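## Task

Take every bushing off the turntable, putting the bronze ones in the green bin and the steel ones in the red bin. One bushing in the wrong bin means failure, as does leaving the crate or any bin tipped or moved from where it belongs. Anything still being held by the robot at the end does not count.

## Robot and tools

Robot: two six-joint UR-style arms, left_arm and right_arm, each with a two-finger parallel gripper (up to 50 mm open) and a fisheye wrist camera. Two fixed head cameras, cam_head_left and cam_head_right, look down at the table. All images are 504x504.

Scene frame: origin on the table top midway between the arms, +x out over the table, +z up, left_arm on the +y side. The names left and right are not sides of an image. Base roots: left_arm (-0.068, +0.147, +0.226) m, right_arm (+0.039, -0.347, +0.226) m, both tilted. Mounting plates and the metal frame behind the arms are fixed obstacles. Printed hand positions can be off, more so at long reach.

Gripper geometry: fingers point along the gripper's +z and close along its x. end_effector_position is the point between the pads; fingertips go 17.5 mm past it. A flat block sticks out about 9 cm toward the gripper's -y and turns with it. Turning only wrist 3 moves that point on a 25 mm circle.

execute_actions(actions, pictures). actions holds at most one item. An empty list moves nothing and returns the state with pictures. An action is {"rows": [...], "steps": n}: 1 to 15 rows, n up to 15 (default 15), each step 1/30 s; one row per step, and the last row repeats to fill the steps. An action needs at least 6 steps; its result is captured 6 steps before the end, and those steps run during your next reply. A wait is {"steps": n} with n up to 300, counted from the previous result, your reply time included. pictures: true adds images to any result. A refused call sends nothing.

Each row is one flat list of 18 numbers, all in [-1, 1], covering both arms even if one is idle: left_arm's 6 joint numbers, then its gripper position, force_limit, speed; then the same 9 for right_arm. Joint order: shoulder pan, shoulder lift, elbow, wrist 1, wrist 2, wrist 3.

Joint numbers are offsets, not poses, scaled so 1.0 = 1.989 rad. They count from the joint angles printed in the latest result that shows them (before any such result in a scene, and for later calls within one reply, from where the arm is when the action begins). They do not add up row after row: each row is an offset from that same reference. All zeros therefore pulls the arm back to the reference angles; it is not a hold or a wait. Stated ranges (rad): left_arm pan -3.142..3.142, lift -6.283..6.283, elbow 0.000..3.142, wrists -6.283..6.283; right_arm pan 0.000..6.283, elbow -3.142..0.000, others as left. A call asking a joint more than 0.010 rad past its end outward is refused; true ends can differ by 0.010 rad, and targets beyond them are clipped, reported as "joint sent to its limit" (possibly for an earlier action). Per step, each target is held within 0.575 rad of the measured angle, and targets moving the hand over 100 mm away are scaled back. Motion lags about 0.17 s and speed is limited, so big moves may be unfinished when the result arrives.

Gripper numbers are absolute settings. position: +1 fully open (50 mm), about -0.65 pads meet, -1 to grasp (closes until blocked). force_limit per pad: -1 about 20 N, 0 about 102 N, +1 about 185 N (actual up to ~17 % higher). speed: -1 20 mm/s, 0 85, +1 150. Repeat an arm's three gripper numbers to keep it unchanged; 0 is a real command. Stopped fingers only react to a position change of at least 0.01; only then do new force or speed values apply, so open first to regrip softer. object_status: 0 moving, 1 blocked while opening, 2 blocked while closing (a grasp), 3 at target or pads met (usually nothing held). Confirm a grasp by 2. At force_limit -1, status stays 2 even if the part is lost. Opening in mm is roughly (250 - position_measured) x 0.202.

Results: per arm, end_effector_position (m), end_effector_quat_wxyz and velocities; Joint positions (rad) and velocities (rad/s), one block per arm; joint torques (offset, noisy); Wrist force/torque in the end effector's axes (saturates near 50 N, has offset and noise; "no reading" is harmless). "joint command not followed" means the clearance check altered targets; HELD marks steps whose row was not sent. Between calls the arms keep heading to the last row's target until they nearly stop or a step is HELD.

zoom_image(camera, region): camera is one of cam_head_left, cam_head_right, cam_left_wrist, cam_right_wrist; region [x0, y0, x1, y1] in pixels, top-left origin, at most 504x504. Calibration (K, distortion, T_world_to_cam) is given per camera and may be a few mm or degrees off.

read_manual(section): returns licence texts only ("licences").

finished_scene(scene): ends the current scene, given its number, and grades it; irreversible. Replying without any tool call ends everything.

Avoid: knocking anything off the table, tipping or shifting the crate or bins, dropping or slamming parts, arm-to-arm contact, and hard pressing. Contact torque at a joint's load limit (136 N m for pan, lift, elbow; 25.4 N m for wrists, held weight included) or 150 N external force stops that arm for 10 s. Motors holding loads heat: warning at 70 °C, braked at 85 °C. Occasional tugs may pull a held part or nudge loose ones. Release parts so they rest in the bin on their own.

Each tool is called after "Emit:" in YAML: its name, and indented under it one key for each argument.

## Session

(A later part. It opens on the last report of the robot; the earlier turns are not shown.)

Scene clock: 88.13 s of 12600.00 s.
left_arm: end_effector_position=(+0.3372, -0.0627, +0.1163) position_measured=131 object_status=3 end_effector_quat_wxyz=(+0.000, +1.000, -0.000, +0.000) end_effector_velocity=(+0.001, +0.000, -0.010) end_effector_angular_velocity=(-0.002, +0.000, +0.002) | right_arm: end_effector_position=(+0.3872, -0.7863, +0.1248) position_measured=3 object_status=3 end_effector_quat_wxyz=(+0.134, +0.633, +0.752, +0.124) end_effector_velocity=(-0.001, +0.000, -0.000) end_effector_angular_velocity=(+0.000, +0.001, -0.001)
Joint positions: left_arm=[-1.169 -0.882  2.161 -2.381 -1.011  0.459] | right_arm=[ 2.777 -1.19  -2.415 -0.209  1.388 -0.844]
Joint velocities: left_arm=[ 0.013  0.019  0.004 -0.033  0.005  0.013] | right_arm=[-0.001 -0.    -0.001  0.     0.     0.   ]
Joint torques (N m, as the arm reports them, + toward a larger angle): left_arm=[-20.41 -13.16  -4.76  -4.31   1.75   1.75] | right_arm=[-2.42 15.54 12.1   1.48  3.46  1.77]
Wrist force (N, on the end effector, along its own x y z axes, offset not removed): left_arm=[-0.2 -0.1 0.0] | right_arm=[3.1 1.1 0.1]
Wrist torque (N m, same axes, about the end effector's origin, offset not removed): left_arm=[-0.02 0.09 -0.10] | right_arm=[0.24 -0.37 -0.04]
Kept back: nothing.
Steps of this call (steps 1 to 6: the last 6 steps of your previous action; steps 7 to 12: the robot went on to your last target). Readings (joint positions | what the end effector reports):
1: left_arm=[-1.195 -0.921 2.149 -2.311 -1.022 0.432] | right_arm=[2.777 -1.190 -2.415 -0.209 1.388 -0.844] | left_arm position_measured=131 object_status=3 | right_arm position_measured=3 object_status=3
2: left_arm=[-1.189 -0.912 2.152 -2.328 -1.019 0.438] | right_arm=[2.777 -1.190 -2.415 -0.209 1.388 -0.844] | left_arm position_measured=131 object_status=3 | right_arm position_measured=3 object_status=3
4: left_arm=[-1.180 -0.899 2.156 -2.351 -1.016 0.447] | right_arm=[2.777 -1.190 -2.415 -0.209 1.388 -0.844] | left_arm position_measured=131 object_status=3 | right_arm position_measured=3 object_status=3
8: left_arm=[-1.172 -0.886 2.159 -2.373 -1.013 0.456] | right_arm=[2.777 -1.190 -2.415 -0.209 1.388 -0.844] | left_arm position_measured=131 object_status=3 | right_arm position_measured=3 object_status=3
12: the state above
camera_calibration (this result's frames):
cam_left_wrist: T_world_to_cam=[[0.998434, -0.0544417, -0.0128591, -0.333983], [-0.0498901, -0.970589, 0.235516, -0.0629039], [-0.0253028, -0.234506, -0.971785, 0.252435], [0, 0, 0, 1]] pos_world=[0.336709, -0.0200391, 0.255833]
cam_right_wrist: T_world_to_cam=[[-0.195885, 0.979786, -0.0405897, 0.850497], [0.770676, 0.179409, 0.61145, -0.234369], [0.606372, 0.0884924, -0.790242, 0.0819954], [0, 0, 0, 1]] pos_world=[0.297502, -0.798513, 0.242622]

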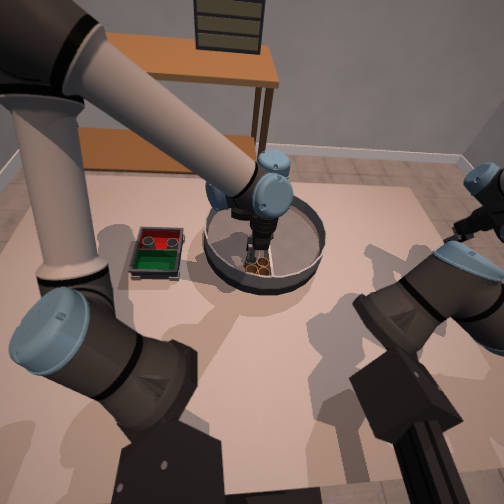

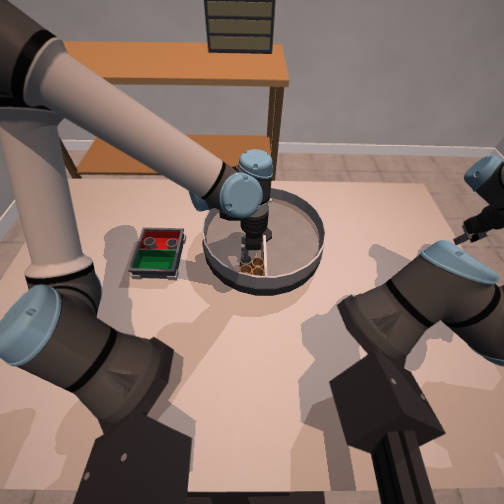

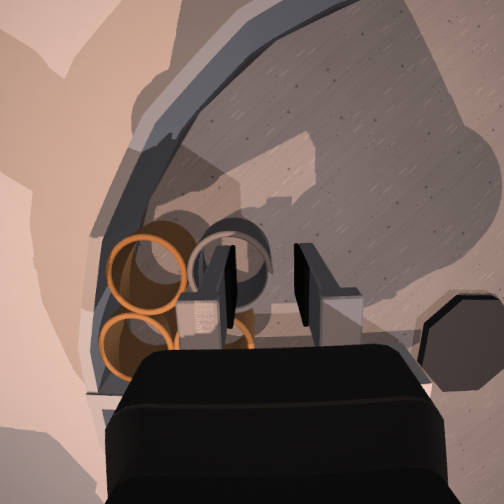

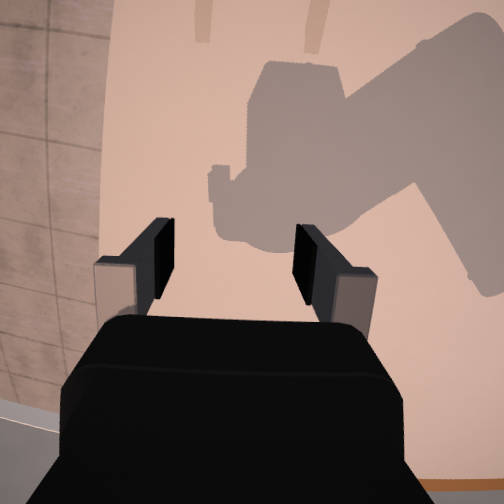

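Emit:
execute_actions:
  actions:
    - {"rows":[[0.005,0.01,0.0006,-0.014,0.002,0.005,0.142,-0.4,0.5,0,0,0,0,0,0,1,0,0],[0.012,0.023,0.0014,-0.031,0.005,0.013,0.142,-0.4,0.5,0,0,0,0,0,0,1,0,0],[0.019,0.036,0.0022,-0.049,0.008,0.02,0.142,-0.4,0.5,0,0,0,0,0,0,1,0,0],[0.0239,0.0459,0.0028,-0.0625,0.0104,0.0256,0.142,-0.4,0.5,0,0,0,0,0,0,1,0,0]],"steps":12}

Emit:
execute_actions:
  actions:
    - {"steps":10}

Scene clock: 89.10 s of 12600.00 s.
left_arm: end_effector_position=(+0.3379, -0.0637, +0.0960) position_measured=131 object_status=3 end_effector_quat_wxyz=(-0.000, +1.000, -0.001, -0.000) end_effector_velocity=(+0.002, -0.012, -0.159) end_effector_angular_velocity=(-0.004, +0.001, +0.004) | right_arm: end_effector_position=(+0.3872, -0.7863, +0.1248) position_measured=3 object_status=3 end_effector_quat_wxyz=(+0.134, +0.633, +0.752, +0.124) end_effector_velocity=(+0.000, -0.000, +0.000) end_effector_angular_velocity=(-0.000, -0.000, +0.000)
Joint positions: left_arm=[-1.146 -0.838  2.164 -2.439 -1.001  0.484] | right_arm=[ 2.777 -1.19  -2.415 -0.209  1.388 -0.844]
Joint velocities: left_arm=[ 0.178  0.354  0.02  -0.48   0.076  0.188] | right_arm=[-0.  0.  0. -0.  0. -0.]
Joint torques (N m, as the arm reports them, + toward a larger angle): left_arm=[-20.05 -17.11  -5.89  -5.74   2.02   1.9 ] | right_arm=[-2.4  14.89 11.74  1.49  3.35  1.72]
Wrist force (N, on the end effector, along its own x y z axes, offset not removed): left_arm=[-1.5 -0.3 2.0] | right_arm=[-1.6 -2.6 -0.5]
Wrist torque (N m, same axes, about the end effector's origin, offset not removed): left_arm=[-0.01 0.34 -0.03] | right_arm=[-0.49 0.59 -0.06]
Steps of this call (steps 1 to 23: the robot went on to your last target; steps 24 to 29: the first 6 steps of this action). Readings (joint positions | what the end effector reports):
24: left_arm=[-1.168 -0.879 2.161 -2.385 -1.011 0.460] | right_arm=[2.777 -1.190 -2.415 -0.209 1.388 -0.844] | left_arm position_measured=131 object_status=3 | right_arm position_measured=3 object_status=3
25: left_arm=[-1.167 -0.877 2.161 -2.387 -1.010 0.461] | right_arm=[2.777 -1.190 -2.415 -0.209 1.388 -0.844] | left_arm position_measured=131 object_status=3 | right_arm position_measured=3 object_status=3
27: left_arm=[-1.159 -0.863 2.162 -2.406 -1.007 0.470] | right_arm=[2.777 -1.190 -2.415 -0.209 1.388 -0.844] | left_arm position_measured=131 object_status=3 | right_arm position_measured=3 object_status=3
29: the state above

Scene clock: 89.43 s of 12600.00 s.
left_arm: end_effector_position=(+0.3382, -0.0650, +0.0763) position_measured=131 object_status=3 end_effector_quat_wxyz=(+0.000, +1.000, -0.000, +0.000) end_effector_velocity=(-0.000, -0.001, -0.012) end_effector_angular_velocity=(-0.000, -0.001, -0.001) | right_arm: end_effector_position=(+0.3872, -0.7863, +0.1248) position_measured=3 object_status=3 end_effector_quat_wxyz=(+0.134, +0.633, +0.752, +0.124) end_effector_velocity=(+0.001, -0.001, +0.001) end_effector_angular_velocity=(-0.000, -0.002, -0.001)
Joint positions: left_arm=[-1.124 -0.794  2.166 -2.5   -0.991  0.508] | right_arm=[ 2.777 -1.19  -2.415 -0.209  1.388 -0.844]
Joint velocities: left_arm=[ 0.012  0.028  0.001 -0.038  0.006  0.015] | right_arm=[-0.     0.     0.001  0.     0.001 -0.   ]
Joint torques (N m, as the arm reports them, + toward a larger angle): left_arm=[-20.48 -16.03  -2.77  -4.76   1.62   1.42] | right_arm=[-2.1  15.64 11.75  1.51  3.36  1.75]
Wrist force (N, on the end effector, along its own x y z axes, offset not removed): left_arm=[-2.3 -1.7 1.1] | right_arm=[-0.4 -0.9 0.0]
Wrist torque (N m, same axes, about the end effector's origin, offset not removed): left_arm=[-0.29 0.47 -0.01] | right_arm=[-0.12 0.16 0.06]
Kept back: nothing.
Steps of this call (steps 1 to 6: the last 6 steps of your previous action; steps 7 to 10: the robot went on to your last target). Readings (joint positions | what the end effector reports):
1: left_arm=[-1.140 -0.827 2.164 -2.454 -0.999 0.489] | right_arm=[2.777 -1.190 -2.415 -0.209 1.388 -0.844] | left_arm position_measured=131 object_status=3 | right_arm position_measured=3 object_status=3
2: left_arm=[-1.136 -0.819 2.165 -2.465 -0.997 0.494] | right_arm=[2.777 -1.190 -2.415 -0.209 1.388 -0.844] | left_arm position_measured=131 object_status=3 | right_arm position_measured=3 object_status=3
4: left_arm=[-1.130 -0.807 2.165 -2.481 -0.994 0.500] | right_arm=[2.777 -1.190 -2.415 -0.209 1.388 -0.844] | left_arm position_measured=131 object_status=3 | right_arm position_measured=3 object_status=3
8: left_arm=[-1.125 -0.796 2.166 -2.497 -0.992 0.506] | right_arm=[2.777 -1.190 -2.415 -0.209 1.388 -0.844] | left_arm position_measured=131 object_status=3 | right_arm position_measured=3 object_status=3
10: the state above

Emit:
execute_actions:
  actions:
    - {"rows":[[0.0013,0.0017,0.0003,-0.0027,0.0003,0.001,-1,-0.4,0.2,0,0,0,0,0,0,1,0,0]],"steps":15}

Emit:
execute_actions:
  actions:
    - {"steps":6}

Scene clock: 89.93 s of 12600.00 s.
left_arm: end_effector_position=(+0.3381, -0.0649, +0.0746) position_measured=218 object_status=0 end_effector_quat_wxyz=(+0.000, +1.000, +0.000, +0.000) end_effector_velocity=(+0.000, +0.000, -0.000) end_effector_angular_velocity=(-0.001, +0.000, +0.001) | right_arm: end_effector_position=(+0.3872, -0.7863, +0.1248) position_measured=3 object_status=3 end_effector_quat_wxyz=(+0.134, +0.633, +0.752, +0.124) end_effector_velocity=(-0.000, +0.000, -0.000) end_effector_angular_velocity=(+0.000, +0.001, +0.002)
Joint positions: left_arm=[-1.121 -0.791  2.166 -2.505 -0.991  0.51 ] | right_arm=[ 2.777 -1.19  -2.415 -0.209  1.388 -0.844]
Joint velocities: left_arm=[ 0.001  0.     0.    -0.002  0.     0.   ] | right_arm=[ 0.    -0.    -0.    -0.    -0.    -0.001]
Joint torques (N m, as the arm reports them, + toward a larger angle): left_arm=[-17.97 -13.    -1.75  -3.98   0.07   1.63] | right_arm=[-2.95 15.02 11.3   1.6   3.28  1.64]
Wrist force (N, on the end effector, along its own x y z axes, offset not removed): left_arm=[-2.6 1.1 -6.1] | right_arm=[-0.3 -1.0 -3.4]
Wrist torque (N m, same axes, about the end effector's origin, offset not removed): left_arm=[-0.18 0.21 -0.07] | right_arm=[-0.37 0.16 0.01]
Steps of this call (steps 1 to 6: the robot went on to your last target; steps 7 to 15: the first 9 steps of this action). Readings (joint positions | what the end effector reports):
7: left_arm=[-1.122 -0.791 2.166 -2.504 -0.991 0.509] | right_arm=[2.777 -1.190 -2.415 -0.209 1.388 -0.844] | left_arm position_measured=136 object_status=0 | right_arm position_measured=3 object_status=3
8: left_arm=[-1.122 -0.791 2.166 -2.504 -0.991 0.509] | right_arm=[2.777 -1.190 -2.415 -0.209 1.388 -0.844] | left_arm position_measured=152 object_status=0 | right_arm position_measured=3 object_status=3
10: left_arm=[-1.122 -0.791 2.166 -2.505 -0.991 0.509] | right_arm=[2.777 -1.190 -2.415 -0.209 1.388 -0.844] | left_arm position_measured=184 object_status=0 | right_arm position_measured=3 object_status=3
14: left_arm=[-1.121 -0.791 2.166 -2.505 -0.991 0.510] | right_arm=[2.777 -1.190 -2.415 -0.209 1.388 -0.844] | left_arm position_measured=218 object_status=0 | right_arm position_measured=3 object_status=3
15: the state above

Scene clock: 90.13 s of 12600.00 s.
left_arm: end_effector_position=(+0.3381, -0.0648, +0.0745) position_measured=218 object_status=2 end_effector_quat_wxyz=(+0.000, +1.000, +0.000, +0.000) end_effector_velocity=(-0.001, +0.001, -0.001) end_effector_angular_velocity=(+0.001, +0.002, +0.000) | right_arm: end_effector_position=(+0.3872, -0.7863, +0.1248) position_measured=3 object_status=3 end_effector_quat_wxyz=(+0.134, +0.633, +0.752, +0.124) end_effector_velocity=(-0.000, +0.000, -0.000) end_effector_angular_velocity=(+0.000, +0.000, +0.000)
Joint positions: left_arm=[-1.121 -0.791  2.167 -2.505 -0.991  0.51 ] | right_arm=[ 2.777 -1.19  -2.415 -0.209  1.388 -0.844]
Joint velocities: left_arm=[ 0.001  0.     0.001  0.    -0.001 -0.   ] | right_arm=[-0.     0.    -0.001  0.     0.    -0.   ]
Joint torques (N m, as the arm reports them, + toward a larger angle): left_arm=[-14.84 -11.5   -0.48  -3.5   -1.1    1.6 ] | right_arm=[-2.68 15.94 11.74  1.46  3.42  1.74]
Wrist force (N, on the end effector, along its own x y z axes, offset not removed): left_arm=[-4.4 2.1 -11.0] | right_arm=[2.1 0.9 2.0]
Wrist torque (N m, same axes, about the end effector's origin, offset not removed): left_arm=[-0.31 0.26 -0.03] | right_arm=[0.17 -0.14 0.07]
Kept back: nothing.
Steps of this call (steps 1 to 6: the last 6 steps of your previous action). Readings (joint positions | what the end effector reports):
1: left_arm=[-1.121 -0.791 2.166 -2.505 -0.991 0.510] | right_arm=[2.777 -1.190 -2.415 -0.209 1.388 -0.844] | left_arm position_measured=218 object_status=0 | right_arm position_measured=3 object_status=3
2: left_arm=[-1.121 -0.791 2.166 -2.505 -0.991 0.510] | right_arm=[2.777 -1.190 -2.415 -0.209 1.388 -0.844] | left_arm position_measured=218 object_status=0 | right_arm position_measured=3 object_status=3
4: left_arm=[-1.121 -0.791 2.166 -2.505 -0.991 0.510] | right_arm=[2.777 -1.190 -2.415 -0.209 1.388 -0.844] | left_arm position_measured=218 object_status=2 | right_arm position_measured=3 object_status=3
6: the state above

Emit:
execute_actions:
  actions:
    - {"rows":[[-0.005,-0.009,-0.001,0.013,-0.002,-0.005,-1,-0.4,0.2,0,0,0,0,0,0,1,0,0],[-0.013,-0.025,-0.002,0.034,-0.006,-0.014,-1,-0.4,0.2,0,0,0,0,0,0,1,0,0],[-0.024,-0.044,-0.004,0.062,-0.01,-0.026,-1,-0.4,0.2,0,0,0,0,0,0,1,0,0],[-0.035,-0.065,-0.006,0.09,-0.015,-0.038,-1,-0.4,0.2,0,0,0,0,0,0,1,0,0],[-0.045,-0.084,-0.0073,0.117,-0.0195,-0.048,-1,-0.4,0.2,0,0,0,0,0,0,1,0,0],[-0.0523,-0.0975,-0.0085,0.1357,-0.0226,-0.0563,-1,-0.4,0.2,0,0,0,0,0,0,1,0,0]],"steps":13}

Emit:
execute_actions:
  actions:
    - {"steps":8}
  pictures: true

Scene clock: 91.67 s of 12600.00 s.
left_arm: end_effector_position=(+0.3379, -0.0658, +0.1130) position_measured=218 object_status=2 end_effector_quat_wxyz=(+0.003, +1.000, +0.002, +0.001) end_effector_velocity=(-0.011, +0.016, +0.353) end_effector_angular_velocity=(-0.023, -0.022, +0.017) | right_arm: end_effector_position=(+0.3872, -0.7863, +0.1248) position_measured=3 object_status=3 end_effector_quat_wxyz=(+0.134, +0.633, +0.752, +0.124) end_effector_velocity=(+0.000, +0.000, -0.000) end_effector_angular_velocity=(+0.000, +0.000, +0.001)
Joint positions: left_arm=[-1.166 -0.871  2.159 -2.398 -1.011  0.461] | right_arm=[ 2.777 -1.19  -2.415 -0.209  1.388 -0.844]
Joint velocities: left_arm=[-0.407 -0.749 -0.067  1.007 -0.171 -0.428] | right_arm=[ 0.    -0.     0.    -0.001 -0.    -0.   ]
Joint torques (N m, as the arm reports them, + toward a larger angle): left_arm=[-41.25 -45.2  -27.62   2.56  -2.64  -2.56] | right_arm=[-2.57 15.3  11.93  1.54  3.49  1.67]
Wrist force (N, on the end effector, along its own x y z axes, offset not removed): left_arm=[-0.3 -0.6 2.6] | right_arm=[-1.3 -0.1 0.4]
Wrist torque (N m, same axes, about the end effector's origin, offset not removed): left_arm=[-0.16 0.20 -0.07] | right_arm=[0.29 0.33 -0.09]
Steps of this call (steps 1 to 15: the robot went on to your last target; steps 16 to 39: nothing new was sent; steps 40 to 46: the first 7 steps of this action). Readings (joint positions | what the end effector reports):
40: left_arm=[-1.121 -0.791 2.167 -2.505 -0.991 0.510] | right_arm=[2.777 -1.190 -2.415 -0.209 1.388 -0.844] | left_arm position_measured=218 object_status=2 | right_arm position_measured=3 object_status=3
41: left_arm=[-1.122 -0.792 2.167 -2.503 -0.991 0.509] | right_arm=[2.777 -1.190 -2.415 -0.209 1.388 -0.844] | left_arm position_measured=218 object_status=2 | right_arm position_measured=3 object_status=3
43: left_arm=[-1.132 -0.809 2.165 -2.481 -0.996 0.498] | right_arm=[2.777 -1.190 -2.415 -0.209 1.388 -0.844] | left_arm position_measured=218 object_status=2 | right_arm position_measured=3 object_status=3
46: the state above

Scene clock: 91.93 s of 12600.00 s.
left_arm: end_effector_position=(+0.3338, -0.0585, +0.1578) position_measured=218 object_status=2 end_effector_quat_wxyz=(-0.000, +1.000, +0.001, +0.001) end_effector_velocity=(-0.006, +0.011, +0.051) end_effector_angular_velocity=(+0.008, -0.000, -0.001) | right_arm: end_effector_position=(+0.3872, -0.7863, +0.1248) position_measured=3 object_status=3 end_effector_quat_wxyz=(+0.134, +0.633, +0.752, +0.124) end_effector_velocity=(+0.000, +0.000, -0.000) end_effector_angular_velocity=(+0.001, +0.000, -0.001)
Joint positions: left_arm=[-1.218 -0.97   2.151 -2.257 -1.033  0.406] | right_arm=[ 2.777 -1.19  -2.415 -0.209  1.388 -0.844]
Joint velocities: left_arm=[-0.059 -0.114 -0.009  0.162 -0.025 -0.063] | right_arm=[-0.    -0.001  0.     0.     0.     0.001]
Joint torques (N m, as the arm reports them, + toward a larger angle): left_arm=[-35.17 -29.25 -29.4   -0.21  -2.09  -1.51] | right_arm=[-2.41 14.94 11.67  1.48  3.34  1.72]
Wrist force (N, on the end effector, along its own x y z axes, offset not removed): left_arm=[-0.4 -1.8 -1.3] | right_arm=[3.4 1.7 1.2]
Wrist torque (N m, same axes, about the end effector's origin, offset not removed): left_arm=[-0.41 0.21 -0.02] | right_arm=[0.20 -0.21 0.17]
Kept back: nothing.
Steps of this call (steps 1 to 6: the last 6 steps of your previous action; steps 7 to 8: the robot went on to your last target). Readings (joint positions | what the end effector reports):
1: left_arm=[-1.179 -0.895 2.157 -2.365 -1.016 0.447] | right_arm=[2.777 -1.190 -2.415 -0.209 1.388 -0.844] | left_arm position_measured=218 object_status=2 | right_arm position_measured=3 object_status=3
2: left_arm=[-1.189 -0.915 2.155 -2.336 -1.021 0.436] | right_arm=[2.777 -1.190 -2.415 -0.209 1.388 -0.844] | left_arm position_measured=218 object_status=2 | right_arm position_measured=3 object_status=3
4: left_arm=[-1.204 -0.943 2.153 -2.295 -1.027 0.421] | right_arm=[2.777 -1.190 -2.415 -0.209 1.388 -0.844] | left_arm position_measured=218 object_status=2 | right_arm position_measured=3 object_status=3
8: the state above
camera_calibration (this result's frames):
cam_left_wrist: T_world_to_cam=[[0.998596, -0.0516312, -0.0118374, -0.329946], [-0.0474096, -0.970832, 0.235027, -0.0695223], [-0.0236269, -0.234136, -0.971917, 0.293105], [0, 0, 0, 1]] pos_world=[0.333112, -0.0159035, 0.297308]
cam_right_wrist: T_world_to_cam=[[-0.195885, 0.979786, -0.0405897, 0.850497], [0.770676, 0.179409, 0.61145, -0.234369], [0.606372, 0.0884925, -0.790242, 0.0819954], [0, 0, 0, 1]] pos_world=[0.297502, -0.798513, 0.242622]

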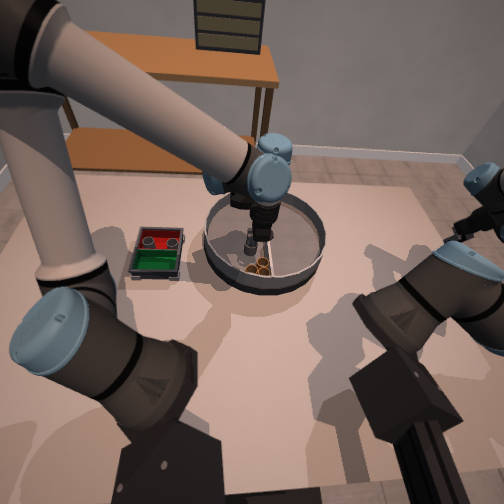

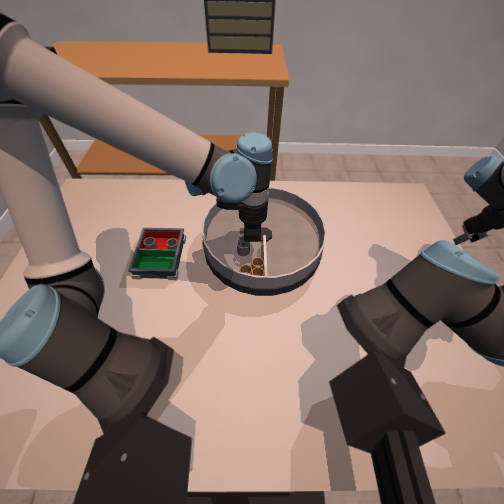

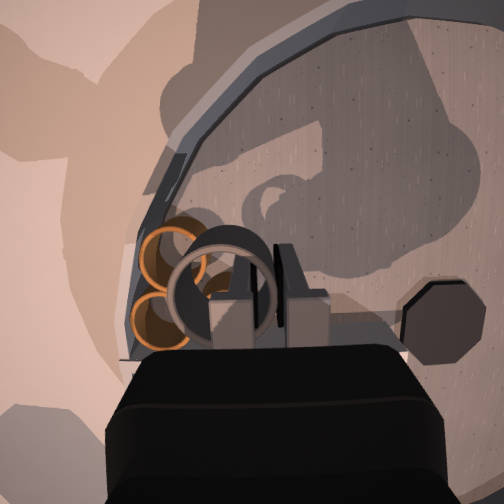

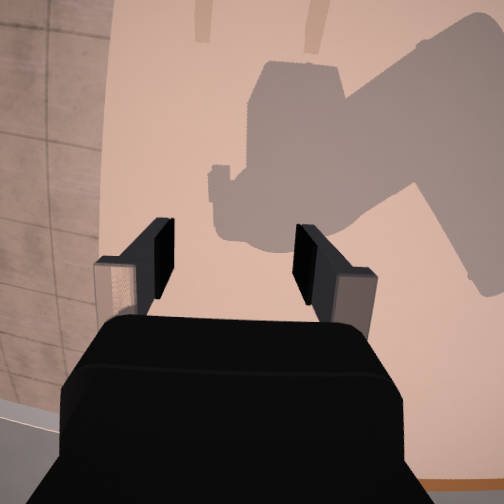

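Emit:
execute_actions:
  actions:
    - {"rows":[[0.0,-0.01,0.0,0.011,0.0,-0.015,-1,-0.4,0.2,0,0,0,0,0,0,1,0,0],[0.008,-0.015,0.001,0.012,0.002,-0.04,-1,-0.4,0.2,0,0,0,0,0,0,1,0,0],[0.016,-0.021,0.001,0.014,0.005,-0.075,-1,-0.4,0.2,0,0,0,0,0,0,1,0,0],[0.026,-0.03,0.002,0.016,0.008,-0.12,-1,-0.4,0.2,0,0,0,0,0,0,1,0,0],[0.036,-0.04,0.003,0.018,0.011,-0.168,-1,-0.4,0.2,0,0,0,0,0,0,1,0,0],[0.047,-0.051,0.004,0.02,0.015,-0.22,-1,-0.4,0.2,0,0,0,0,0,0,1,0,0],[0.058,-0.063,0.005,0.022,0.018,-0.272,-1,-0.4,0.2,0,0,0,0,0,0,1,0,0],[0.069,-0.075,0.006,0.025,0.022,-0.324,-1,-0.4,0.2,0,0,0,0,0,0,1,0,0],[0.08,-0.086,0.007,0.027,0.025,-0.376,-1,-0.4,0.2,0,0,0,0,0,0,1,0,0],[0.091,-0.098,0.008,0.03,0.029,-0.428,-1,-0.4,0.2,0,0,0,0,0,0,1,0,0],[0.102,-0.109,0.009,0.032,0.032,-0.48,-1,-0.4,0.2,0,0,0,0,0,0,1,0,0],[0.113,-0.121,0.01,0.034,0.035,-0.532,-1,-0.4,0.2,0,0,0,0,0,0,1,0,0],[0.124,-0.133,0.011,0.037,0.039,-0.584,-1,-0.4,0.2,0,0,0,0,0,0,1,0,0],[0.135,-0.144,0.012,0.039,0.042,-0.636,-1,-0.4,0.2,0,0,0,0,0,0,1,0,0],[0.2,-0.214,0.017,0.057,0.063,-0.94,-1,-0.4,0.2,0,0,0,0,0,0,1,0,0]],"steps":15}

Scene clock: 93.30 s of 12600.00 s.
left_arm: end_effector_position=(+0.3488, -0.0243, +0.1623) position_measured=218 object_status=2 end_effector_quat_wxyz=(+0.002, +0.987, +0.163, -0.003) end_effector_velocity=(+0.111, +0.235, +0.003) end_effector_angular_velocity=(-0.058, +0.041, +2.548) | right_arm: end_effector_position=(+0.3872, -0.7863, +0.1248) position_measured=3 object_status=3 end_effector_quat_wxyz=(+0.134, +0.633, +0.752, +0.124) end_effector_velocity=(+0.001, -0.000, +0.000) end_effector_angular_velocity=(-0.001, -0.001, +0.000)
Joint positions: left_arm=[-1.154 -1.045  2.156 -2.222 -1.012  0.147] | right_arm=[ 2.777 -1.19  -2.415 -0.209  1.388 -0.844]
Joint velocities: left_arm=[ 0.501 -0.49   0.047  0.103  0.162 -1.987] | right_arm=[ 0.    -0.     0.001  0.001 -0.    -0.001]
Joint torques (N m, as the arm reports them, + toward a larger angle): left_arm=[ -6.9  -42.37  -6.77   0.12   2.13  -8.68] | right_arm=[-2.03 15.51 12.05  1.45  3.44  1.79]
Wrist force (N, on the end effector, along its own x y z axes, offset not removed): left_arm=[-1.8 0.2 1.7] | right_arm=[-1.2 -1.0 2.8]
Wrist torque (N m, same axes, about the end effector's origin, offset not removed): left_arm=[-0.03 0.28 -0.01] | right_arm=[-0.04 0.11 -0.03]
Steps of this call (steps 1 to 30: the robot went on to your last target; steps 31 to 32: nothing new was sent; steps 33 to 41: the first 9 steps of this action). Readings (joint positions | what the end effector reports):
33: left_arm=[-1.225 -0.985 2.150 -2.235 -1.036 0.398] | right_arm=[2.777 -1.190 -2.415 -0.209 1.388 -0.844] | left_arm position_measured=218 object_status=2 | right_arm position_measured=3 object_status=3
34: left_arm=[-1.224 -0.985 2.150 -2.235 -1.036 0.395] | right_arm=[2.777 -1.190 -2.415 -0.209 1.388 -0.844] | left_arm position_measured=218 object_status=2 | right_arm position_measured=3 object_status=3
36: left_arm=[-1.216 -0.991 2.150 -2.234 -1.033 0.373] | right_arm=[2.777 -1.190 -2.415 -0.209 1.388 -0.844] | left_arm position_measured=218 object_status=2 | right_arm position_measured=3 object_status=3
40: left_arm=[-1.170 -1.030 2.155 -2.225 -1.017 0.211] | right_arm=[2.777 -1.190 -2.415 -0.209 1.388 -0.844] | left_arm position_measured=218 object_status=2 | right_arm position_measured=3 object_status=3
41: the state above

Emit:
execute_actions:
  actions:
    - {"rows":[[0.2,-0.21,0.017,0.05,0.062,-0.95,-1,-0.4,0.2,0,0,0,0,0,0,1,0,0],[0.22,-0.232,0.019,0.055,0.068,-1,-1,-0.4,0.2,0,0,0,0,0,0,1,0,0],[0.2358,-0.249,0.0202,0.0583,0.0734,-1,-1,-0.4,0.2,0,0,0,0,0,0,1,0,0]],"steps":8}

Scene clock: 93.60 s of 12600.00 s.
left_arm: end_effector_position=(+0.3888, +0.0721, +0.1630) position_measured=218 object_status=2 end_effector_quat_wxyz=(+0.007, +0.813, +0.582, -0.010) end_effector_velocity=(+0.152, +0.453, -0.003) end_effector_angular_velocity=(-0.003, +0.052, +2.708) | right_arm: end_effector_position=(+0.3872, -0.7863, +0.1248) position_measured=3 object_status=3 end_effector_quat_wxyz=(+0.134, +0.633, +0.752, +0.124) end_effector_velocity=(-0.000, +0.000, -0.000) end_effector_angular_velocity=(+0.000, +0.002, -0.000)
Joint positions: left_arm=[-0.961 -1.245  2.174 -2.177 -0.95  -0.542] | right_arm=[ 2.777 -1.19  -2.415 -0.209  1.388 -0.844]
Joint velocities: left_arm=[ 0.807 -0.858  0.066  0.215  0.247 -1.75 ] | right_arm=[-0.    -0.001 -0.    -0.001 -0.001  0.   ]
Joint torques (N m, as the arm reports them, + toward a larger angle): left_arm=[ -8.31 -34.95  -3.93   0.83   1.91  -5.25] | right_arm=[-2.46 15.32 11.93  1.44  3.43  1.72]
Wrist force (N, on the end effector, along its own x y z axes, offset not removed): left_arm=[-1.5 -0.2 0.4] | right_arm=[4.9 -3.8 -0.8]
Wrist torque (N m, same axes, about the end effector's origin, offset not removed): left_arm=[-0.14 0.32 0.00] | right_arm=[-0.58 -0.76 0.13]
Steps of this call (steps 1 to 6: the last 6 steps of your previous action; step 7: the robot went on to your last target; steps 8 to 9: the first 2 steps of this action). Readings (joint positions | what the end effector reports):
8: left_arm=[-0.988 -1.216 2.171 -2.184 -0.959 -0.479] | right_arm=[2.777 -1.190 -2.415 -0.209 1.388 -0.844] | left_arm position_measured=218 object_status=2 | right_arm position_measured=3 object_status=3
9: the state above

Emit:
execute_actions:
  actions:
    - {"rows":[[0.1388,-0.1485,0.0112,0.0357,0.0423,-0.7861,-1,-0.4,0.2,0,0,0,0,0,0,1,0,0]],"steps":15}

Emit:
execute_actions:
  actions:
    - {"steps":8}

Scene clock: 94.13 s of 12600.00 s.
left_arm: end_effector_position=(+0.4279, +0.2256, +0.1601) position_measured=218 object_status=2 end_effector_quat_wxyz=(+0.001, +0.202, +0.979, -0.001) end_effector_velocity=(+0.054, +0.027, -0.001) end_effector_angular_velocity=(+0.012, +0.004, +2.491) | right_arm: end_effector_position=(+0.3872, -0.7863, +0.1248) position_measured=3 object_status=3 end_effector_quat_wxyz=(+0.134, +0.633, +0.752, +0.124) end_effector_velocity=(+0.001, -0.000, +0.000) end_effector_angular_velocity=(+0.000, -0.001, +0.000)
Joint positions: left_arm=[-0.694 -1.531  2.195 -2.108 -0.869 -1.71 ] | right_arm=[ 2.777 -1.19  -2.415 -0.209  1.388 -0.844]
Joint velocities: left_arm=[ 0.073 -0.076  0.006  0.017  0.021 -2.402] | right_arm=[ 0.    -0.     0.001 -0.     0.    -0.   ]
Joint torques (N m, as the arm reports them, + toward a larger angle): left_arm=[-10.82 -22.25  -7.51   0.     1.43  -8.09] | right_arm=[-2.09 15.78 12.01  1.41  3.4   1.66]
Wrist force (N, on the end effector, along its own x y z axes, offset not removed): left_arm=[-1.0 -1.0 0.6] | right_arm=[2.2 0.5 -1.5]
Wrist torque (N m, same axes, about the end effector's origin, offset not removed): left_arm=[-0.26 0.31 -0.07] | right_arm=[0.13 -0.30 -0.14]
Steps of this call (steps 1 to 6: the last 6 steps of your previous action; step 7: the robot went on to your last target; steps 8 to 16: the first 9 steps of this action). Readings (joint positions | what the end effector reports):
8: left_arm=[-0.758 -1.462 2.191 -2.124 -0.888 -1.047] | right_arm=[2.777 -1.190 -2.415 -0.209 1.388 -0.844] | left_arm position_measured=218 object_status=2 | right_arm position_measured=3 object_status=3
9: left_arm=[-0.741 -1.480 2.192 -2.120 -0.883 -1.129] | right_arm=[2.777 -1.190 -2.415 -0.209 1.388 -0.844] | left_arm position_measured=218 object_status=2 | right_arm position_measured=3 object_status=3
11: left_arm=[-0.719 -1.504 2.194 -2.114 -0.876 -1.296] | right_arm=[2.777 -1.190 -2.415 -0.209 1.388 -0.844] | left_arm position_measured=218 object_status=2 | right_arm position_measured=3 object_status=3
15: left_arm=[-0.697 -1.528 2.195 -2.109 -0.869 -1.628] | right_arm=[2.777 -1.190 -2.415 -0.209 1.388 -0.844] | left_arm position_measured=218 object_status=2 | right_arm position_measured=3 object_status=3
16: the state above

Scene clock: 94.40 s of 12600.00 s.
left_arm: end_effector_position=(+0.4361, +0.2294, +0.1600) position_measured=218 object_status=2 end_effector_quat_wxyz=(+0.000, +0.027, +1.000, -0.000) end_effector_velocity=(+0.010, +0.007, +0.000) end_effector_angular_velocity=(+0.001, +0.000, +0.412) | right_arm: end_effector_position=(+0.3872, -0.7863, +0.1248) position_measured=3 object_status=3 end_effector_quat_wxyz=(+0.134, +0.633, +0.752, +0.124) end_effector_velocity=(-0.001, -0.000, -0.000) end_effector_angular_velocity=(-0.001, +0.001, +0.001)
Joint positions: left_arm=[-0.686 -1.539  2.196 -2.106 -0.866 -2.053] | right_arm=[ 2.777 -1.19  -2.415 -0.209  1.388 -0.844]
Joint velocities: left_arm=[ 0.01  -0.01  -0.001  0.003  0.003 -0.399] | right_arm=[-0.001 -0.    -0.     0.     0.    -0.002]
Joint torques (N m, as the arm reports them, + toward a larger angle): left_arm=[ -9.36 -23.94  -6.95   0.08   1.46  -1.81] | right_arm=[-2.21 15.04 11.8   1.54  3.34  1.77]
Wrist force (N, on the end effector, along its own x y z axes, offset not removed): left_arm=[-1.1 -0.8 0.9] | right_arm=[-0.3 -2.7 3.8]
Wrist torque (N m, same axes, about the end effector's origin, offset not removed): left_arm=[-0.21 0.33 -0.03] | right_arm=[-0.38 -0.02 0.09]
Kept back: nothing.
Steps of this call (steps 1 to 6: the last 6 steps of your previous action; steps 7 to 8: the robot went on to your last target). Readings (joint positions | what the end effector reports):
1: left_arm=[-0.692 -1.533 2.195 -2.108 -0.868 -1.789] | right_arm=[2.777 -1.190 -2.415 -0.209 1.388 -0.844] | left_arm position_measured=218 object_status=2 | right_arm position_measured=3 object_status=3
2: left_arm=[-0.690 -1.535 2.196 -2.107 -0.868 -1.859] | right_arm=[2.777 -1.190 -2.415 -0.209 1.388 -0.844] | left_arm position_measured=218 object_status=2 | right_arm position_measured=3 object_status=3
4: left_arm=[-0.688 -1.537 2.196 -2.107 -0.867 -1.959] | right_arm=[2.777 -1.190 -2.415 -0.209 1.388 -0.844] | left_arm position_measured=218 object_status=2 | right_arm position_measured=3 object_status=3
8: the state above

Emit:
execute_actions:
  actions:
    - {"rows":[[0.009,0.015,0.001,-0.024,0.0004,-0.014,-1,-0.4,0.2,0,0,0,0,0,0,1,0,0],[0.021,0.034,0.0025,-0.054,0.001,0.001,-1,-0.4,0.2,0,0,0,0,0,0,1,0,0],[0.033,0.054,0.004,-0.086,0.0015,0.017,-1,-0.4,0.2,0,0,0,0,0,0,1,0,0],[0.044,0.071,0.0052,-0.113,0.002,0.03,-1,-0.4,0.2,0,0,0,0,0,0,1,0,0],[0.052,0.0841,0.0061,-0.1347,0.0023,0.0412,-1,-0.4,0.2,0,0,0,0,0,0,1,0,0]],"steps":13}

Emit:
execute_actions:
  actions:
    - {"steps":12}
  pictures: true

Emit:
zoom_image:
  camera: "cam_left_wrist"
  region: [60, 60, 460, 400]

Scene clock: 95.00 s of 12600.00 s.
left_arm: end_effector_position=(+0.4434, +0.2264, +0.1248) position_measured=218 object_status=2 end_effector_quat_wxyz=(-0.003, +0.003, +1.000, -0.000) end_effector_velocity=(+0.051, -0.029, -0.239) end_effector_angular_velocity=(-0.025, -0.014, +0.027) | right_arm: end_effector_position=(+0.3872, -0.7863, +0.1248) position_measured=3 object_status=3 end_effector_quat_wxyz=(+0.134, +0.633, +0.752, +0.124) end_effector_velocity=(+0.000, +0.000, -0.000) end_effector_angular_velocity=(+0.001, +0.001, +0.000)
Joint positions: left_arm=[-0.63  -1.453  2.203 -2.237 -0.864 -2.035] | right_arm=[ 2.777 -1.19  -2.415 -0.209  1.388 -0.844]
Joint velocities: left_arm=[ 0.361  0.612  0.042 -0.993  0.014  0.467] | right_arm=[ 0.    -0.001  0.    -0.     0.     0.001]
Joint torques (N m, as the arm reports them, + toward a larger angle): left_arm=[-10.86 -11.44  -8.83  -6.35   1.44   2.22] | right_arm=[-2.73 15.21 11.51  1.4   3.35  1.69]
Wrist force (N, on the end effector, along its own x y z axes, offset not removed): left_arm=[-0.5 -1.0 3.1] | right_arm=[0.7 2.0 4.0]
Wrist torque (N m, same axes, about the end effector's origin, offset not removed): left_arm=[-0.22 0.23 -0.01] | right_arm=[0.58 0.10 0.12]
Steps of this call (steps 1 to 11: the robot went on to your last target; steps 12 to 18: the first 7 steps of this action). Readings (joint positions | what the end effector reports):
12: left_arm=[-0.685 -1.540 2.196 -2.106 -0.866 -2.103] | right_arm=[2.777 -1.190 -2.415 -0.209 1.388 -0.844] | left_arm position_measured=218 object_status=2 | right_arm position_measured=3 object_status=3
13: left_arm=[-0.683 -1.538 2.196 -2.109 -0.866 -2.101] | right_arm=[2.777 -1.190 -2.415 -0.209 1.388 -0.844] | left_arm position_measured=218 object_status=2 | right_arm position_measured=3 object_status=3
15: left_arm=[-0.669 -1.516 2.198 -2.141 -0.865 -2.084] | right_arm=[2.777 -1.190 -2.415 -0.209 1.388 -0.844] | left_arm position_measured=218 object_status=2 | right_arm position_measured=3 object_status=3
18: the state above

Scene clock: 95.40 s of 12600.00 s.
left_arm: end_effector_position=(+0.4498, +0.2237, +0.0943) position_measured=218 object_status=2 end_effector_quat_wxyz=(-0.000, +0.000, +1.000, -0.002) end_effector_velocity=(+0.002, -0.001, -0.011) end_effector_angular_velocity=(-0.001, -0.002, +0.001) | right_arm: end_effector_position=(+0.3872, -0.7863, +0.1248) position_measured=3 object_status=3 end_effector_quat_wxyz=(+0.134, +0.633, +0.752, +0.124) end_effector_velocity=(-0.000, +0.000, +0.000) end_effector_angular_velocity=(-0.000, -0.000, +0.000)
Joint positions: left_arm=[-0.585 -1.376  2.208 -2.368 -0.862 -1.974] | right_arm=[ 2.777 -1.19  -2.415 -0.209  1.388 -0.844]
Joint velocities: left_arm=[ 0.016  0.028  0.002 -0.047  0.001  0.022] | right_arm=[ 0.001  0.001 -0.001  0.    -0.001 -0.   ]
Joint torques (N m, as the arm reports them, + toward a larger angle): left_arm=[-11.44  -8.17  -3.82  -4.26   1.5    1.44] | right_arm=[-2.19 15.1  12.19  1.44  3.43  1.68]
Wrist force (N, on the end effector, along its own x y z axes, offset not removed): left_arm=[-1.5 -1.3 1.2] | right_arm=[0.0 -0.7 1.8]
Wrist torque (N m, same axes, about the end effector's origin, offset not removed): left_arm=[-0.21 0.38 0.01] | right_arm=[-0.22 0.35 0.26]
Kept back: nothing.
Steps of this call (steps 1 to 6: the last 6 steps of your previous action; steps 7 to 12: the robot went on to your last target). Readings (joint positions | what the end effector reports):
1: left_arm=[-0.620 -1.435 2.204 -2.268 -0.863 -2.020] | right_arm=[2.777 -1.190 -2.415 -0.209 1.388 -0.844] | left_arm position_measured=218 object_status=2 | right_arm position_measured=3 object_status=3
2: left_arm=[-0.611 -1.421 2.205 -2.292 -0.863 -2.009] | right_arm=[2.777 -1.190 -2.415 -0.209 1.388 -0.844] | left_arm position_measured=218 object_status=2 | right_arm position_measured=3 object_status=3
4: left_arm=[-0.600 -1.401 2.206 -2.325 -0.862 -1.994] | right_arm=[2.777 -1.190 -2.415 -0.209 1.388 -0.844] | left_arm position_measured=218 object_status=2 | right_arm position_measured=3 object_status=3
8: left_arm=[-0.588 -1.382 2.207 -2.357 -0.862 -1.979] | right_arm=[2.777 -1.190 -2.415 -0.209 1.388 -0.844] | left_arm position_measured=218 object_status=2 | right_arm position_measured=3 object_status=3
12: the state above
camera_calibration (this result's frames):
cam_left_wrist: T_world_to_cam=[[-0.998438, 0.0543096, -0.0131369, 0.442722], [0.0497979, 0.971526, 0.231641, -0.253078], [0.0253432, 0.230625, -0.972713, 0.174329], [0, 0, 0, 1]] pos_world=[0.450215, 0.181623, 0.234011]
cam_right_wrist: T_world_to_cam=[[-0.195885, 0.979786, -0.0405895, 0.850497], [0.770676, 0.179409, 0.61145, -0.234369], [0.606372, 0.0884926, -0.790242, 0.0819956], [0, 0, 0, 1]] pos_world=[0.297502, -0.798513, 0.242622]

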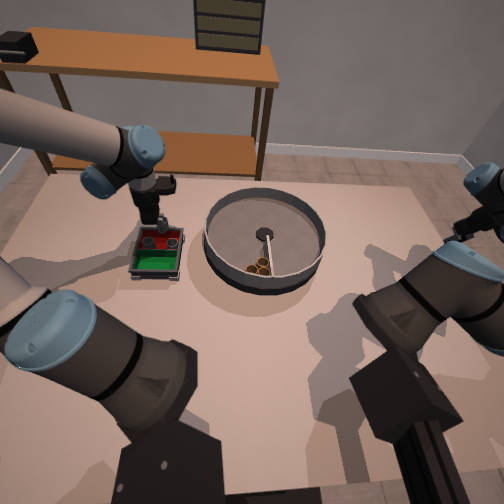

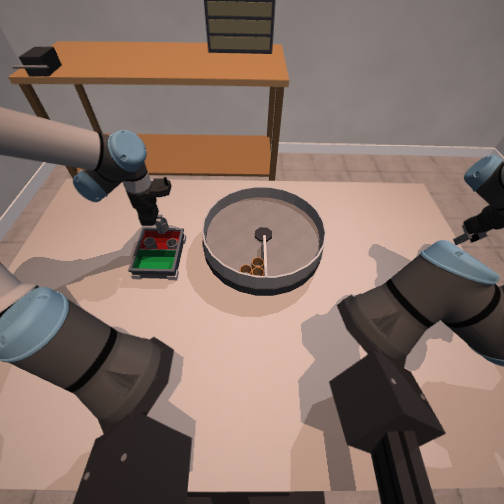

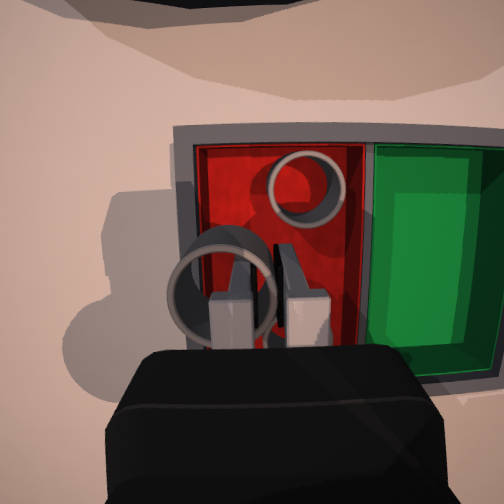

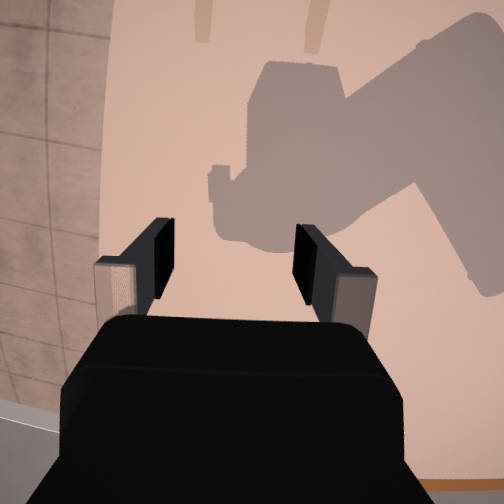

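Region (60, 60, 460, 400) of cam_left_wrist's 504x504 image, scaled by 1.260, with more detail than that image has; it fills the top 428 rows of this view, and the rest is white.

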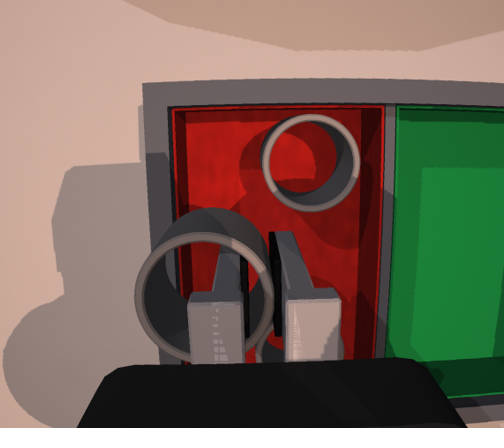

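Emit:
execute_actions:
  actions:
    - {"rows":[[0.0026,-0.0085,0.0185,-0.012,0.002,0.0033,-1,-0.4,0.2,0,0,0,0,0,0,1,0,0]],"steps":12}

Emit:
execute_actions:
  actions:
    - {"steps":12}
  pictures: true

Scene clock: 96.97 s of 12600.00 s.
left_arm: end_effector_position=(+0.4418, +0.2273, +0.0909) position_measured=218 object_status=2 end_effector_quat_wxyz=(+0.000, +0.000, +1.000, -0.001) end_effector_velocity=(-0.035, +0.014, -0.008) end_effector_angular_velocity=(+0.010, -0.001, -0.003) | right_arm: end_effector_position=(+0.3872, -0.7863, +0.1248) position_measured=3 object_status=3 end_effector_quat_wxyz=(+0.134, +0.633, +0.752, +0.124) end_effector_velocity=(+0.000, -0.000, +0.000) end_effector_angular_velocity=(-0.001, -0.000, +0.000)
Joint positions: left_arm=[-0.58  -1.385  2.232 -2.386 -0.859 -1.969] | right_arm=[ 2.777 -1.19  -2.415 -0.209  1.388 -0.844]
Joint velocities: left_arm=[ 0.007 -0.056  0.099 -0.046  0.01   0.01 ] | right_arm=[-0.     0.     0.001 -0.    -0.    -0.001]
Joint torques (N m, as the arm reports them, + toward a larger angle): left_arm=[-11.37 -28.66  -6.99  -4.57   1.51   1.37] | right_arm=[-2.52 15.51 11.13  1.45  3.43  1.71]
Wrist force (N, on the end effector, along its own x y z axes, offset not removed): left_arm=[-1.1 -0.4 1.5] | right_arm=[-1.8 -1.2 -1.1]
Wrist torque (N m, same axes, about the end effector's origin, offset not removed): left_arm=[-0.06 0.29 0.04] | right_arm=[-0.12 0.53 0.13]
Steps of this call (steps 1 to 30: the robot went on to your last target; steps 31 to 41: nothing new was sent; steps 42 to 47: the first 6 steps of this action). Readings (joint positions | what the end effector reports):
42: left_arm=[-0.582 -1.372 2.208 -2.374 -0.862 -1.971] | right_arm=[2.777 -1.190 -2.415 -0.209 1.388 -0.844] | left_arm position_measured=218 object_status=2 | right_arm position_measured=3 object_status=3
43: left_arm=[-0.582 -1.374 2.211 -2.376 -0.861 -1.971] | right_arm=[2.777 -1.190 -2.415 -0.209 1.388 -0.844] | left_arm position_measured=218 object_status=2 | right_arm position_measured=3 object_status=3
45: left_arm=[-0.581 -1.381 2.223 -2.382 -0.860 -1.970] | right_arm=[2.777 -1.190 -2.415 -0.209 1.388 -0.844] | left_arm position_measured=218 object_status=2 | right_arm position_measured=3 object_status=3
47: the state above

Scene clock: 97.37 s of 12600.00 s.
left_arm: end_effector_position=(+0.4376, +0.2291, +0.0898) position_measured=218 object_status=2 end_effector_quat_wxyz=(+0.000, +0.000, +1.000, -0.000) end_effector_velocity=(-0.001, +0.001, -0.000) end_effector_angular_velocity=(+0.000, -0.001, +0.001) | right_arm: end_effector_position=(+0.3872, -0.7863, +0.1248) position_measured=3 object_status=3 end_effector_quat_wxyz=(+0.134, +0.633, +0.752, +0.124) end_effector_velocity=(+0.000, -0.001, +0.000) end_effector_angular_velocity=(-0.001, -0.001, -0.002)
Joint positions: left_arm=[-0.579 -1.392  2.244 -2.391 -0.858 -1.968] | right_arm=[ 2.777 -1.19  -2.415 -0.209  1.388 -0.844]
Joint velocities: left_arm=[ 0.001 -0.003  0.003 -0.002  0.001 -0.   ] | right_arm=[-0.     0.001  0.     0.001 -0.     0.001]
Joint torques (N m, as the arm reports them, + toward a larger angle): left_arm=[-11.05 -29.24  -3.96  -4.27   1.5    1.49] | right_arm=[-2.21 15.05 12.39  1.46  3.46  1.66]
Wrist force (N, on the end effector, along its own x y z axes, offset not removed): left_arm=[-1.5 -0.5 1.6] | right_arm=[-1.4 -4.6 1.7]
Wrist torque (N m, same axes, about the end effector's origin, offset not removed): left_arm=[-0.07 0.36 -0.04] | right_arm=[-0.42 -0.02 0.17]
Kept back: nothing.
Steps of this call (steps 1 to 6: the last 6 steps of your previous action; steps 7 to 12: the robot went on to your last target). Readings (joint positions | what the end effector reports):
1: left_arm=[-0.580 -1.387 2.235 -2.387 -0.859 -1.969] | right_arm=[2.777 -1.190 -2.415 -0.209 1.388 -0.844] | left_arm position_measured=218 object_status=2 | right_arm position_measured=3 object_status=3
2: left_arm=[-0.580 -1.388 2.237 -2.388 -0.859 -1.968] | right_arm=[2.777 -1.190 -2.415 -0.209 1.388 -0.844] | left_arm position_measured=218 object_status=2 | right_arm position_measured=3 object_status=3
4: left_arm=[-0.580 -1.390 2.240 -2.390 -0.858 -1.968] | right_arm=[2.777 -1.190 -2.415 -0.209 1.388 -0.844] | left_arm position_measured=218 object_status=2 | right_arm position_measured=3 object_status=3
8: left_arm=[-0.579 -1.392 2.243 -2.391 -0.858 -1.968] | right_arm=[2.777 -1.190 -2.415 -0.209 1.388 -0.844] | left_arm position_measured=218 object_status=2 | right_arm position_measured=3 object_status=3
12: the state above
camera_calibration (this result's frames):
cam_left_wrist: T_world_to_cam=[[-0.99842, 0.0543964, -0.0140896, 0.430269], [0.0495666, 0.970687, 0.23518, -0.256674], [0.0264696, 0.23411, -0.97185, 0.167656], [0, 0, 0, 1]] pos_world=[0.437874, 0.186496, 0.229363]
cam_right_wrist: T_world_to_cam=[[-0.195885, 0.979786, -0.0405896, 0.850497], [0.770676, 0.179409, 0.61145, -0.234369], [0.606372, 0.0884926, -0.790242, 0.0819956], [0, 0, 0, 1]] pos_world=[0.297502, -0.798513, 0.242622]

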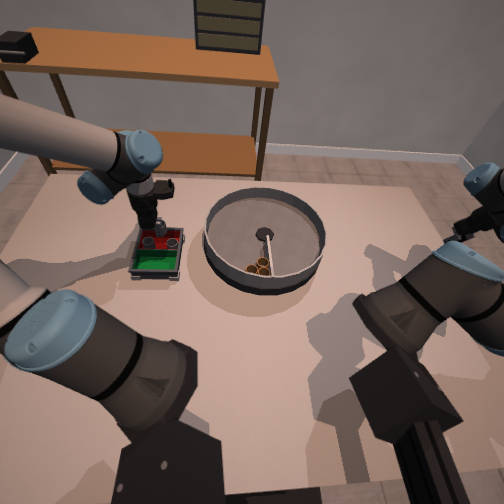

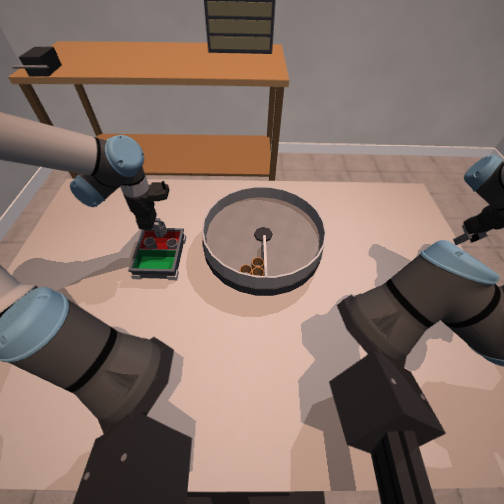

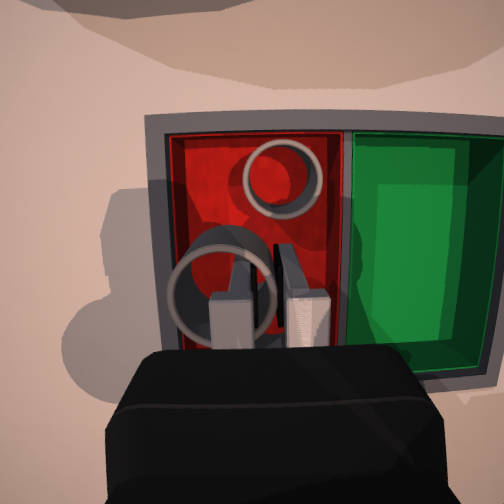

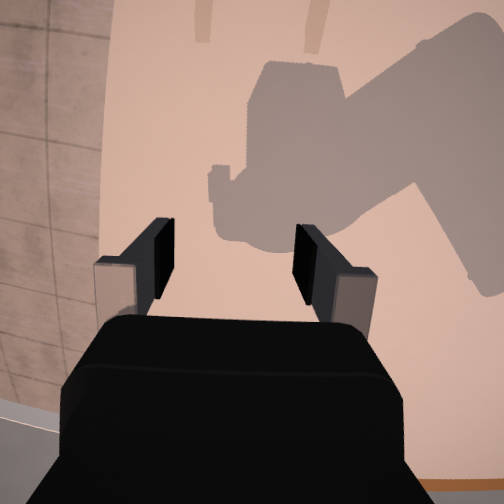

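Emit:
execute_actions:
  actions:
    - {"rows":[[0.007,0.012,0.0007,-0.019,0,0.009,-1,-0.4,0.2,0,0,0,0,0,0,1,0,0],[0.016,0.027,0.0015,-0.043,0,0.021,-1,-0.4,0.2,0,0,0,0,0,0,1,0,0],[0.025,0.043,0.0024,-0.068,-0.0002,0.034,-1,-0.4,0.2,0,0,0,0,0,0,1,0,0],[0.033,0.057,0.0031,-0.089,-0.0002,0.045,-1,-0.4,0.2,0,0,0,0,0,0,1,0,0],[0.039,0.067,0.0037,-0.106,-0.0003,0.053,-1,-0.4,0.2,0,0,0,0,0,0,1,0,0],[0.0438,0.0741,0.0041,-0.117,-0.0003,0.0587,-1,-0.4,0.2,0,0,0,0,0,0,1,0,0]],"steps":15}

Emit:
execute_actions:
  actions:
    - {"steps":12}

Scene clock: 98.07 s of 12600.00 s.
left_arm: end_effector_position=(+0.4379, +0.2286, +0.0494) position_measured=218 object_status=2 end_effector_quat_wxyz=(-0.001, +0.001, +1.000, -0.000) end_effector_velocity=(+0.001, -0.000, -0.139) end_effector_angular_velocity=(-0.004, -0.018, +0.013) | right_arm: end_effector_position=(+0.3872, -0.7863, +0.1248) position_measured=3 object_status=3 end_effector_quat_wxyz=(+0.134, +0.633, +0.752, +0.124) end_effector_velocity=(-0.001, +0.001, -0.001) end_effector_angular_velocity=(+0.001, +0.001, +0.001)
Joint positions: left_arm=[-0.519 -1.291  2.25  -2.548 -0.858 -1.887] | right_arm=[ 2.777 -1.19  -2.415 -0.209  1.388 -0.844]
Joint velocities: left_arm=[ 0.205  0.355  0.018 -0.575 -0.002  0.274] | right_arm=[-0.    -0.    -0.002  0.001  0.    -0.001]
Joint torques (N m, as the arm reports them, + toward a larger angle): left_arm=[-12.64 -14.23  -3.78  -5.03  -2.34   1.55] | right_arm=[-1.93 15.26 11.93  1.53  3.43  1.76]
Wrist force (N, on the end effector, along its own x y z axes, offset not removed): left_arm=[-1.4 -2.3 3.0] | right_arm=[0.1 -2.7 -0.3]
Wrist torque (N m, same axes, about the end effector's origin, offset not removed): left_arm=[-0.40 0.32 -0.05] | right_arm=[-0.50 0.25 0.12]
Steps of this call (steps 1 to 12: the robot went on to your last target; steps 13 to 21: the first 9 steps of this action). Readings (joint positions | what the end effector reports):
13: left_arm=[-0.579 -1.393 2.245 -2.392 -0.858 -1.968] | right_arm=[2.777 -1.190 -2.415 -0.209 1.388 -0.844] | left_arm position_measured=218 object_status=2 | right_arm position_measured=3 object_status=3
14: left_arm=[-0.578 -1.390 2.245 -2.395 -0.858 -1.966] | right_arm=[2.777 -1.190 -2.415 -0.209 1.388 -0.844] | left_arm position_measured=218 object_status=2 | right_arm position_measured=3 object_status=3
16: left_arm=[-0.567 -1.373 2.246 -2.421 -0.858 -1.951] | right_arm=[2.777 -1.190 -2.415 -0.209 1.388 -0.844] | left_arm position_measured=218 object_status=2 | right_arm position_measured=3 object_status=3
20: left_arm=[-0.527 -1.304 2.249 -2.526 -0.858 -1.898] | right_arm=[2.777 -1.190 -2.415 -0.209 1.388 -0.844] | left_arm position_measured=218 object_status=2 | right_arm position_measured=3 object_status=3
21: the state above

Scene clock: 98.47 s of 12600.00 s.
left_arm: end_effector_position=(+0.4378, +0.2289, +0.0321) position_measured=218 object_status=2 end_effector_quat_wxyz=(+0.001, +0.000, +1.000, -0.000) end_effector_velocity=(-0.000, +0.000, -0.006) end_effector_angular_velocity=(-0.000, -0.001, +0.001) | right_arm: end_effector_position=(+0.3872, -0.7863, +0.1248) position_measured=3 object_status=3 end_effector_quat_wxyz=(+0.134, +0.633, +0.752, +0.124) end_effector_velocity=(-0.000, -0.000, -0.000) end_effector_angular_velocity=(-0.001, +0.001, -0.000)
Joint positions: left_arm=[-0.493 -1.247  2.252 -2.621 -0.858 -1.853] | right_arm=[ 2.777 -1.19  -2.415 -0.209  1.388 -0.844]
Joint velocities: left_arm=[ 0.01   0.016  0.    -0.026 -0.     0.013] | right_arm=[-0.001 -0.     0.    -0.     0.    -0.001]
Joint torques (N m, as the arm reports them, + toward a larger angle): left_arm=[-12.02 -10.99  -1.47  -4.46  -2.28   1.48] | right_arm=[-2.46 15.2  11.44  1.49  3.47  1.72]
Wrist force (N, on the end effector, along its own x y z axes, offset not removed): left_arm=[-0.7 -0.4 2.2] | right_arm=[0.6 2.8 -2.6]
Wrist torque (N m, same axes, about the end effector's origin, offset not removed): left_arm=[-0.06 0.22 -0.03] | right_arm=[0.28 0.09 0.07]
Kept back: nothing.
Steps of this call (steps 1 to 6: the last 6 steps of your previous action; steps 7 to 12: the robot went on to your last target). Readings (joint positions | what the end effector reports):
1: left_arm=[-0.513 -1.281 2.250 -2.566 -0.858 -1.879] | right_arm=[2.777 -1.190 -2.415 -0.209 1.388 -0.844] | left_arm position_measured=218 object_status=2 | right_arm position_measured=3 object_status=3
2: left_arm=[-0.508 -1.272 2.251 -2.579 -0.858 -1.873] | right_arm=[2.777 -1.190 -2.415 -0.209 1.388 -0.844] | left_arm position_measured=218 object_status=2 | right_arm position_measured=3 object_status=3
4: left_arm=[-0.502 -1.261 2.251 -2.597 -0.858 -1.864] | right_arm=[2.777 -1.190 -2.415 -0.209 1.388 -0.844] | left_arm position_measured=218 object_status=2 | right_arm position_measured=3 object_status=3
8: left_arm=[-0.496 -1.251 2.252 -2.615 -0.858 -1.856] | right_arm=[2.777 -1.190 -2.415 -0.209 1.388 -0.844] | left_arm position_measured=218 object_status=2 | right_arm position_measured=3 object_status=3
12: the state above


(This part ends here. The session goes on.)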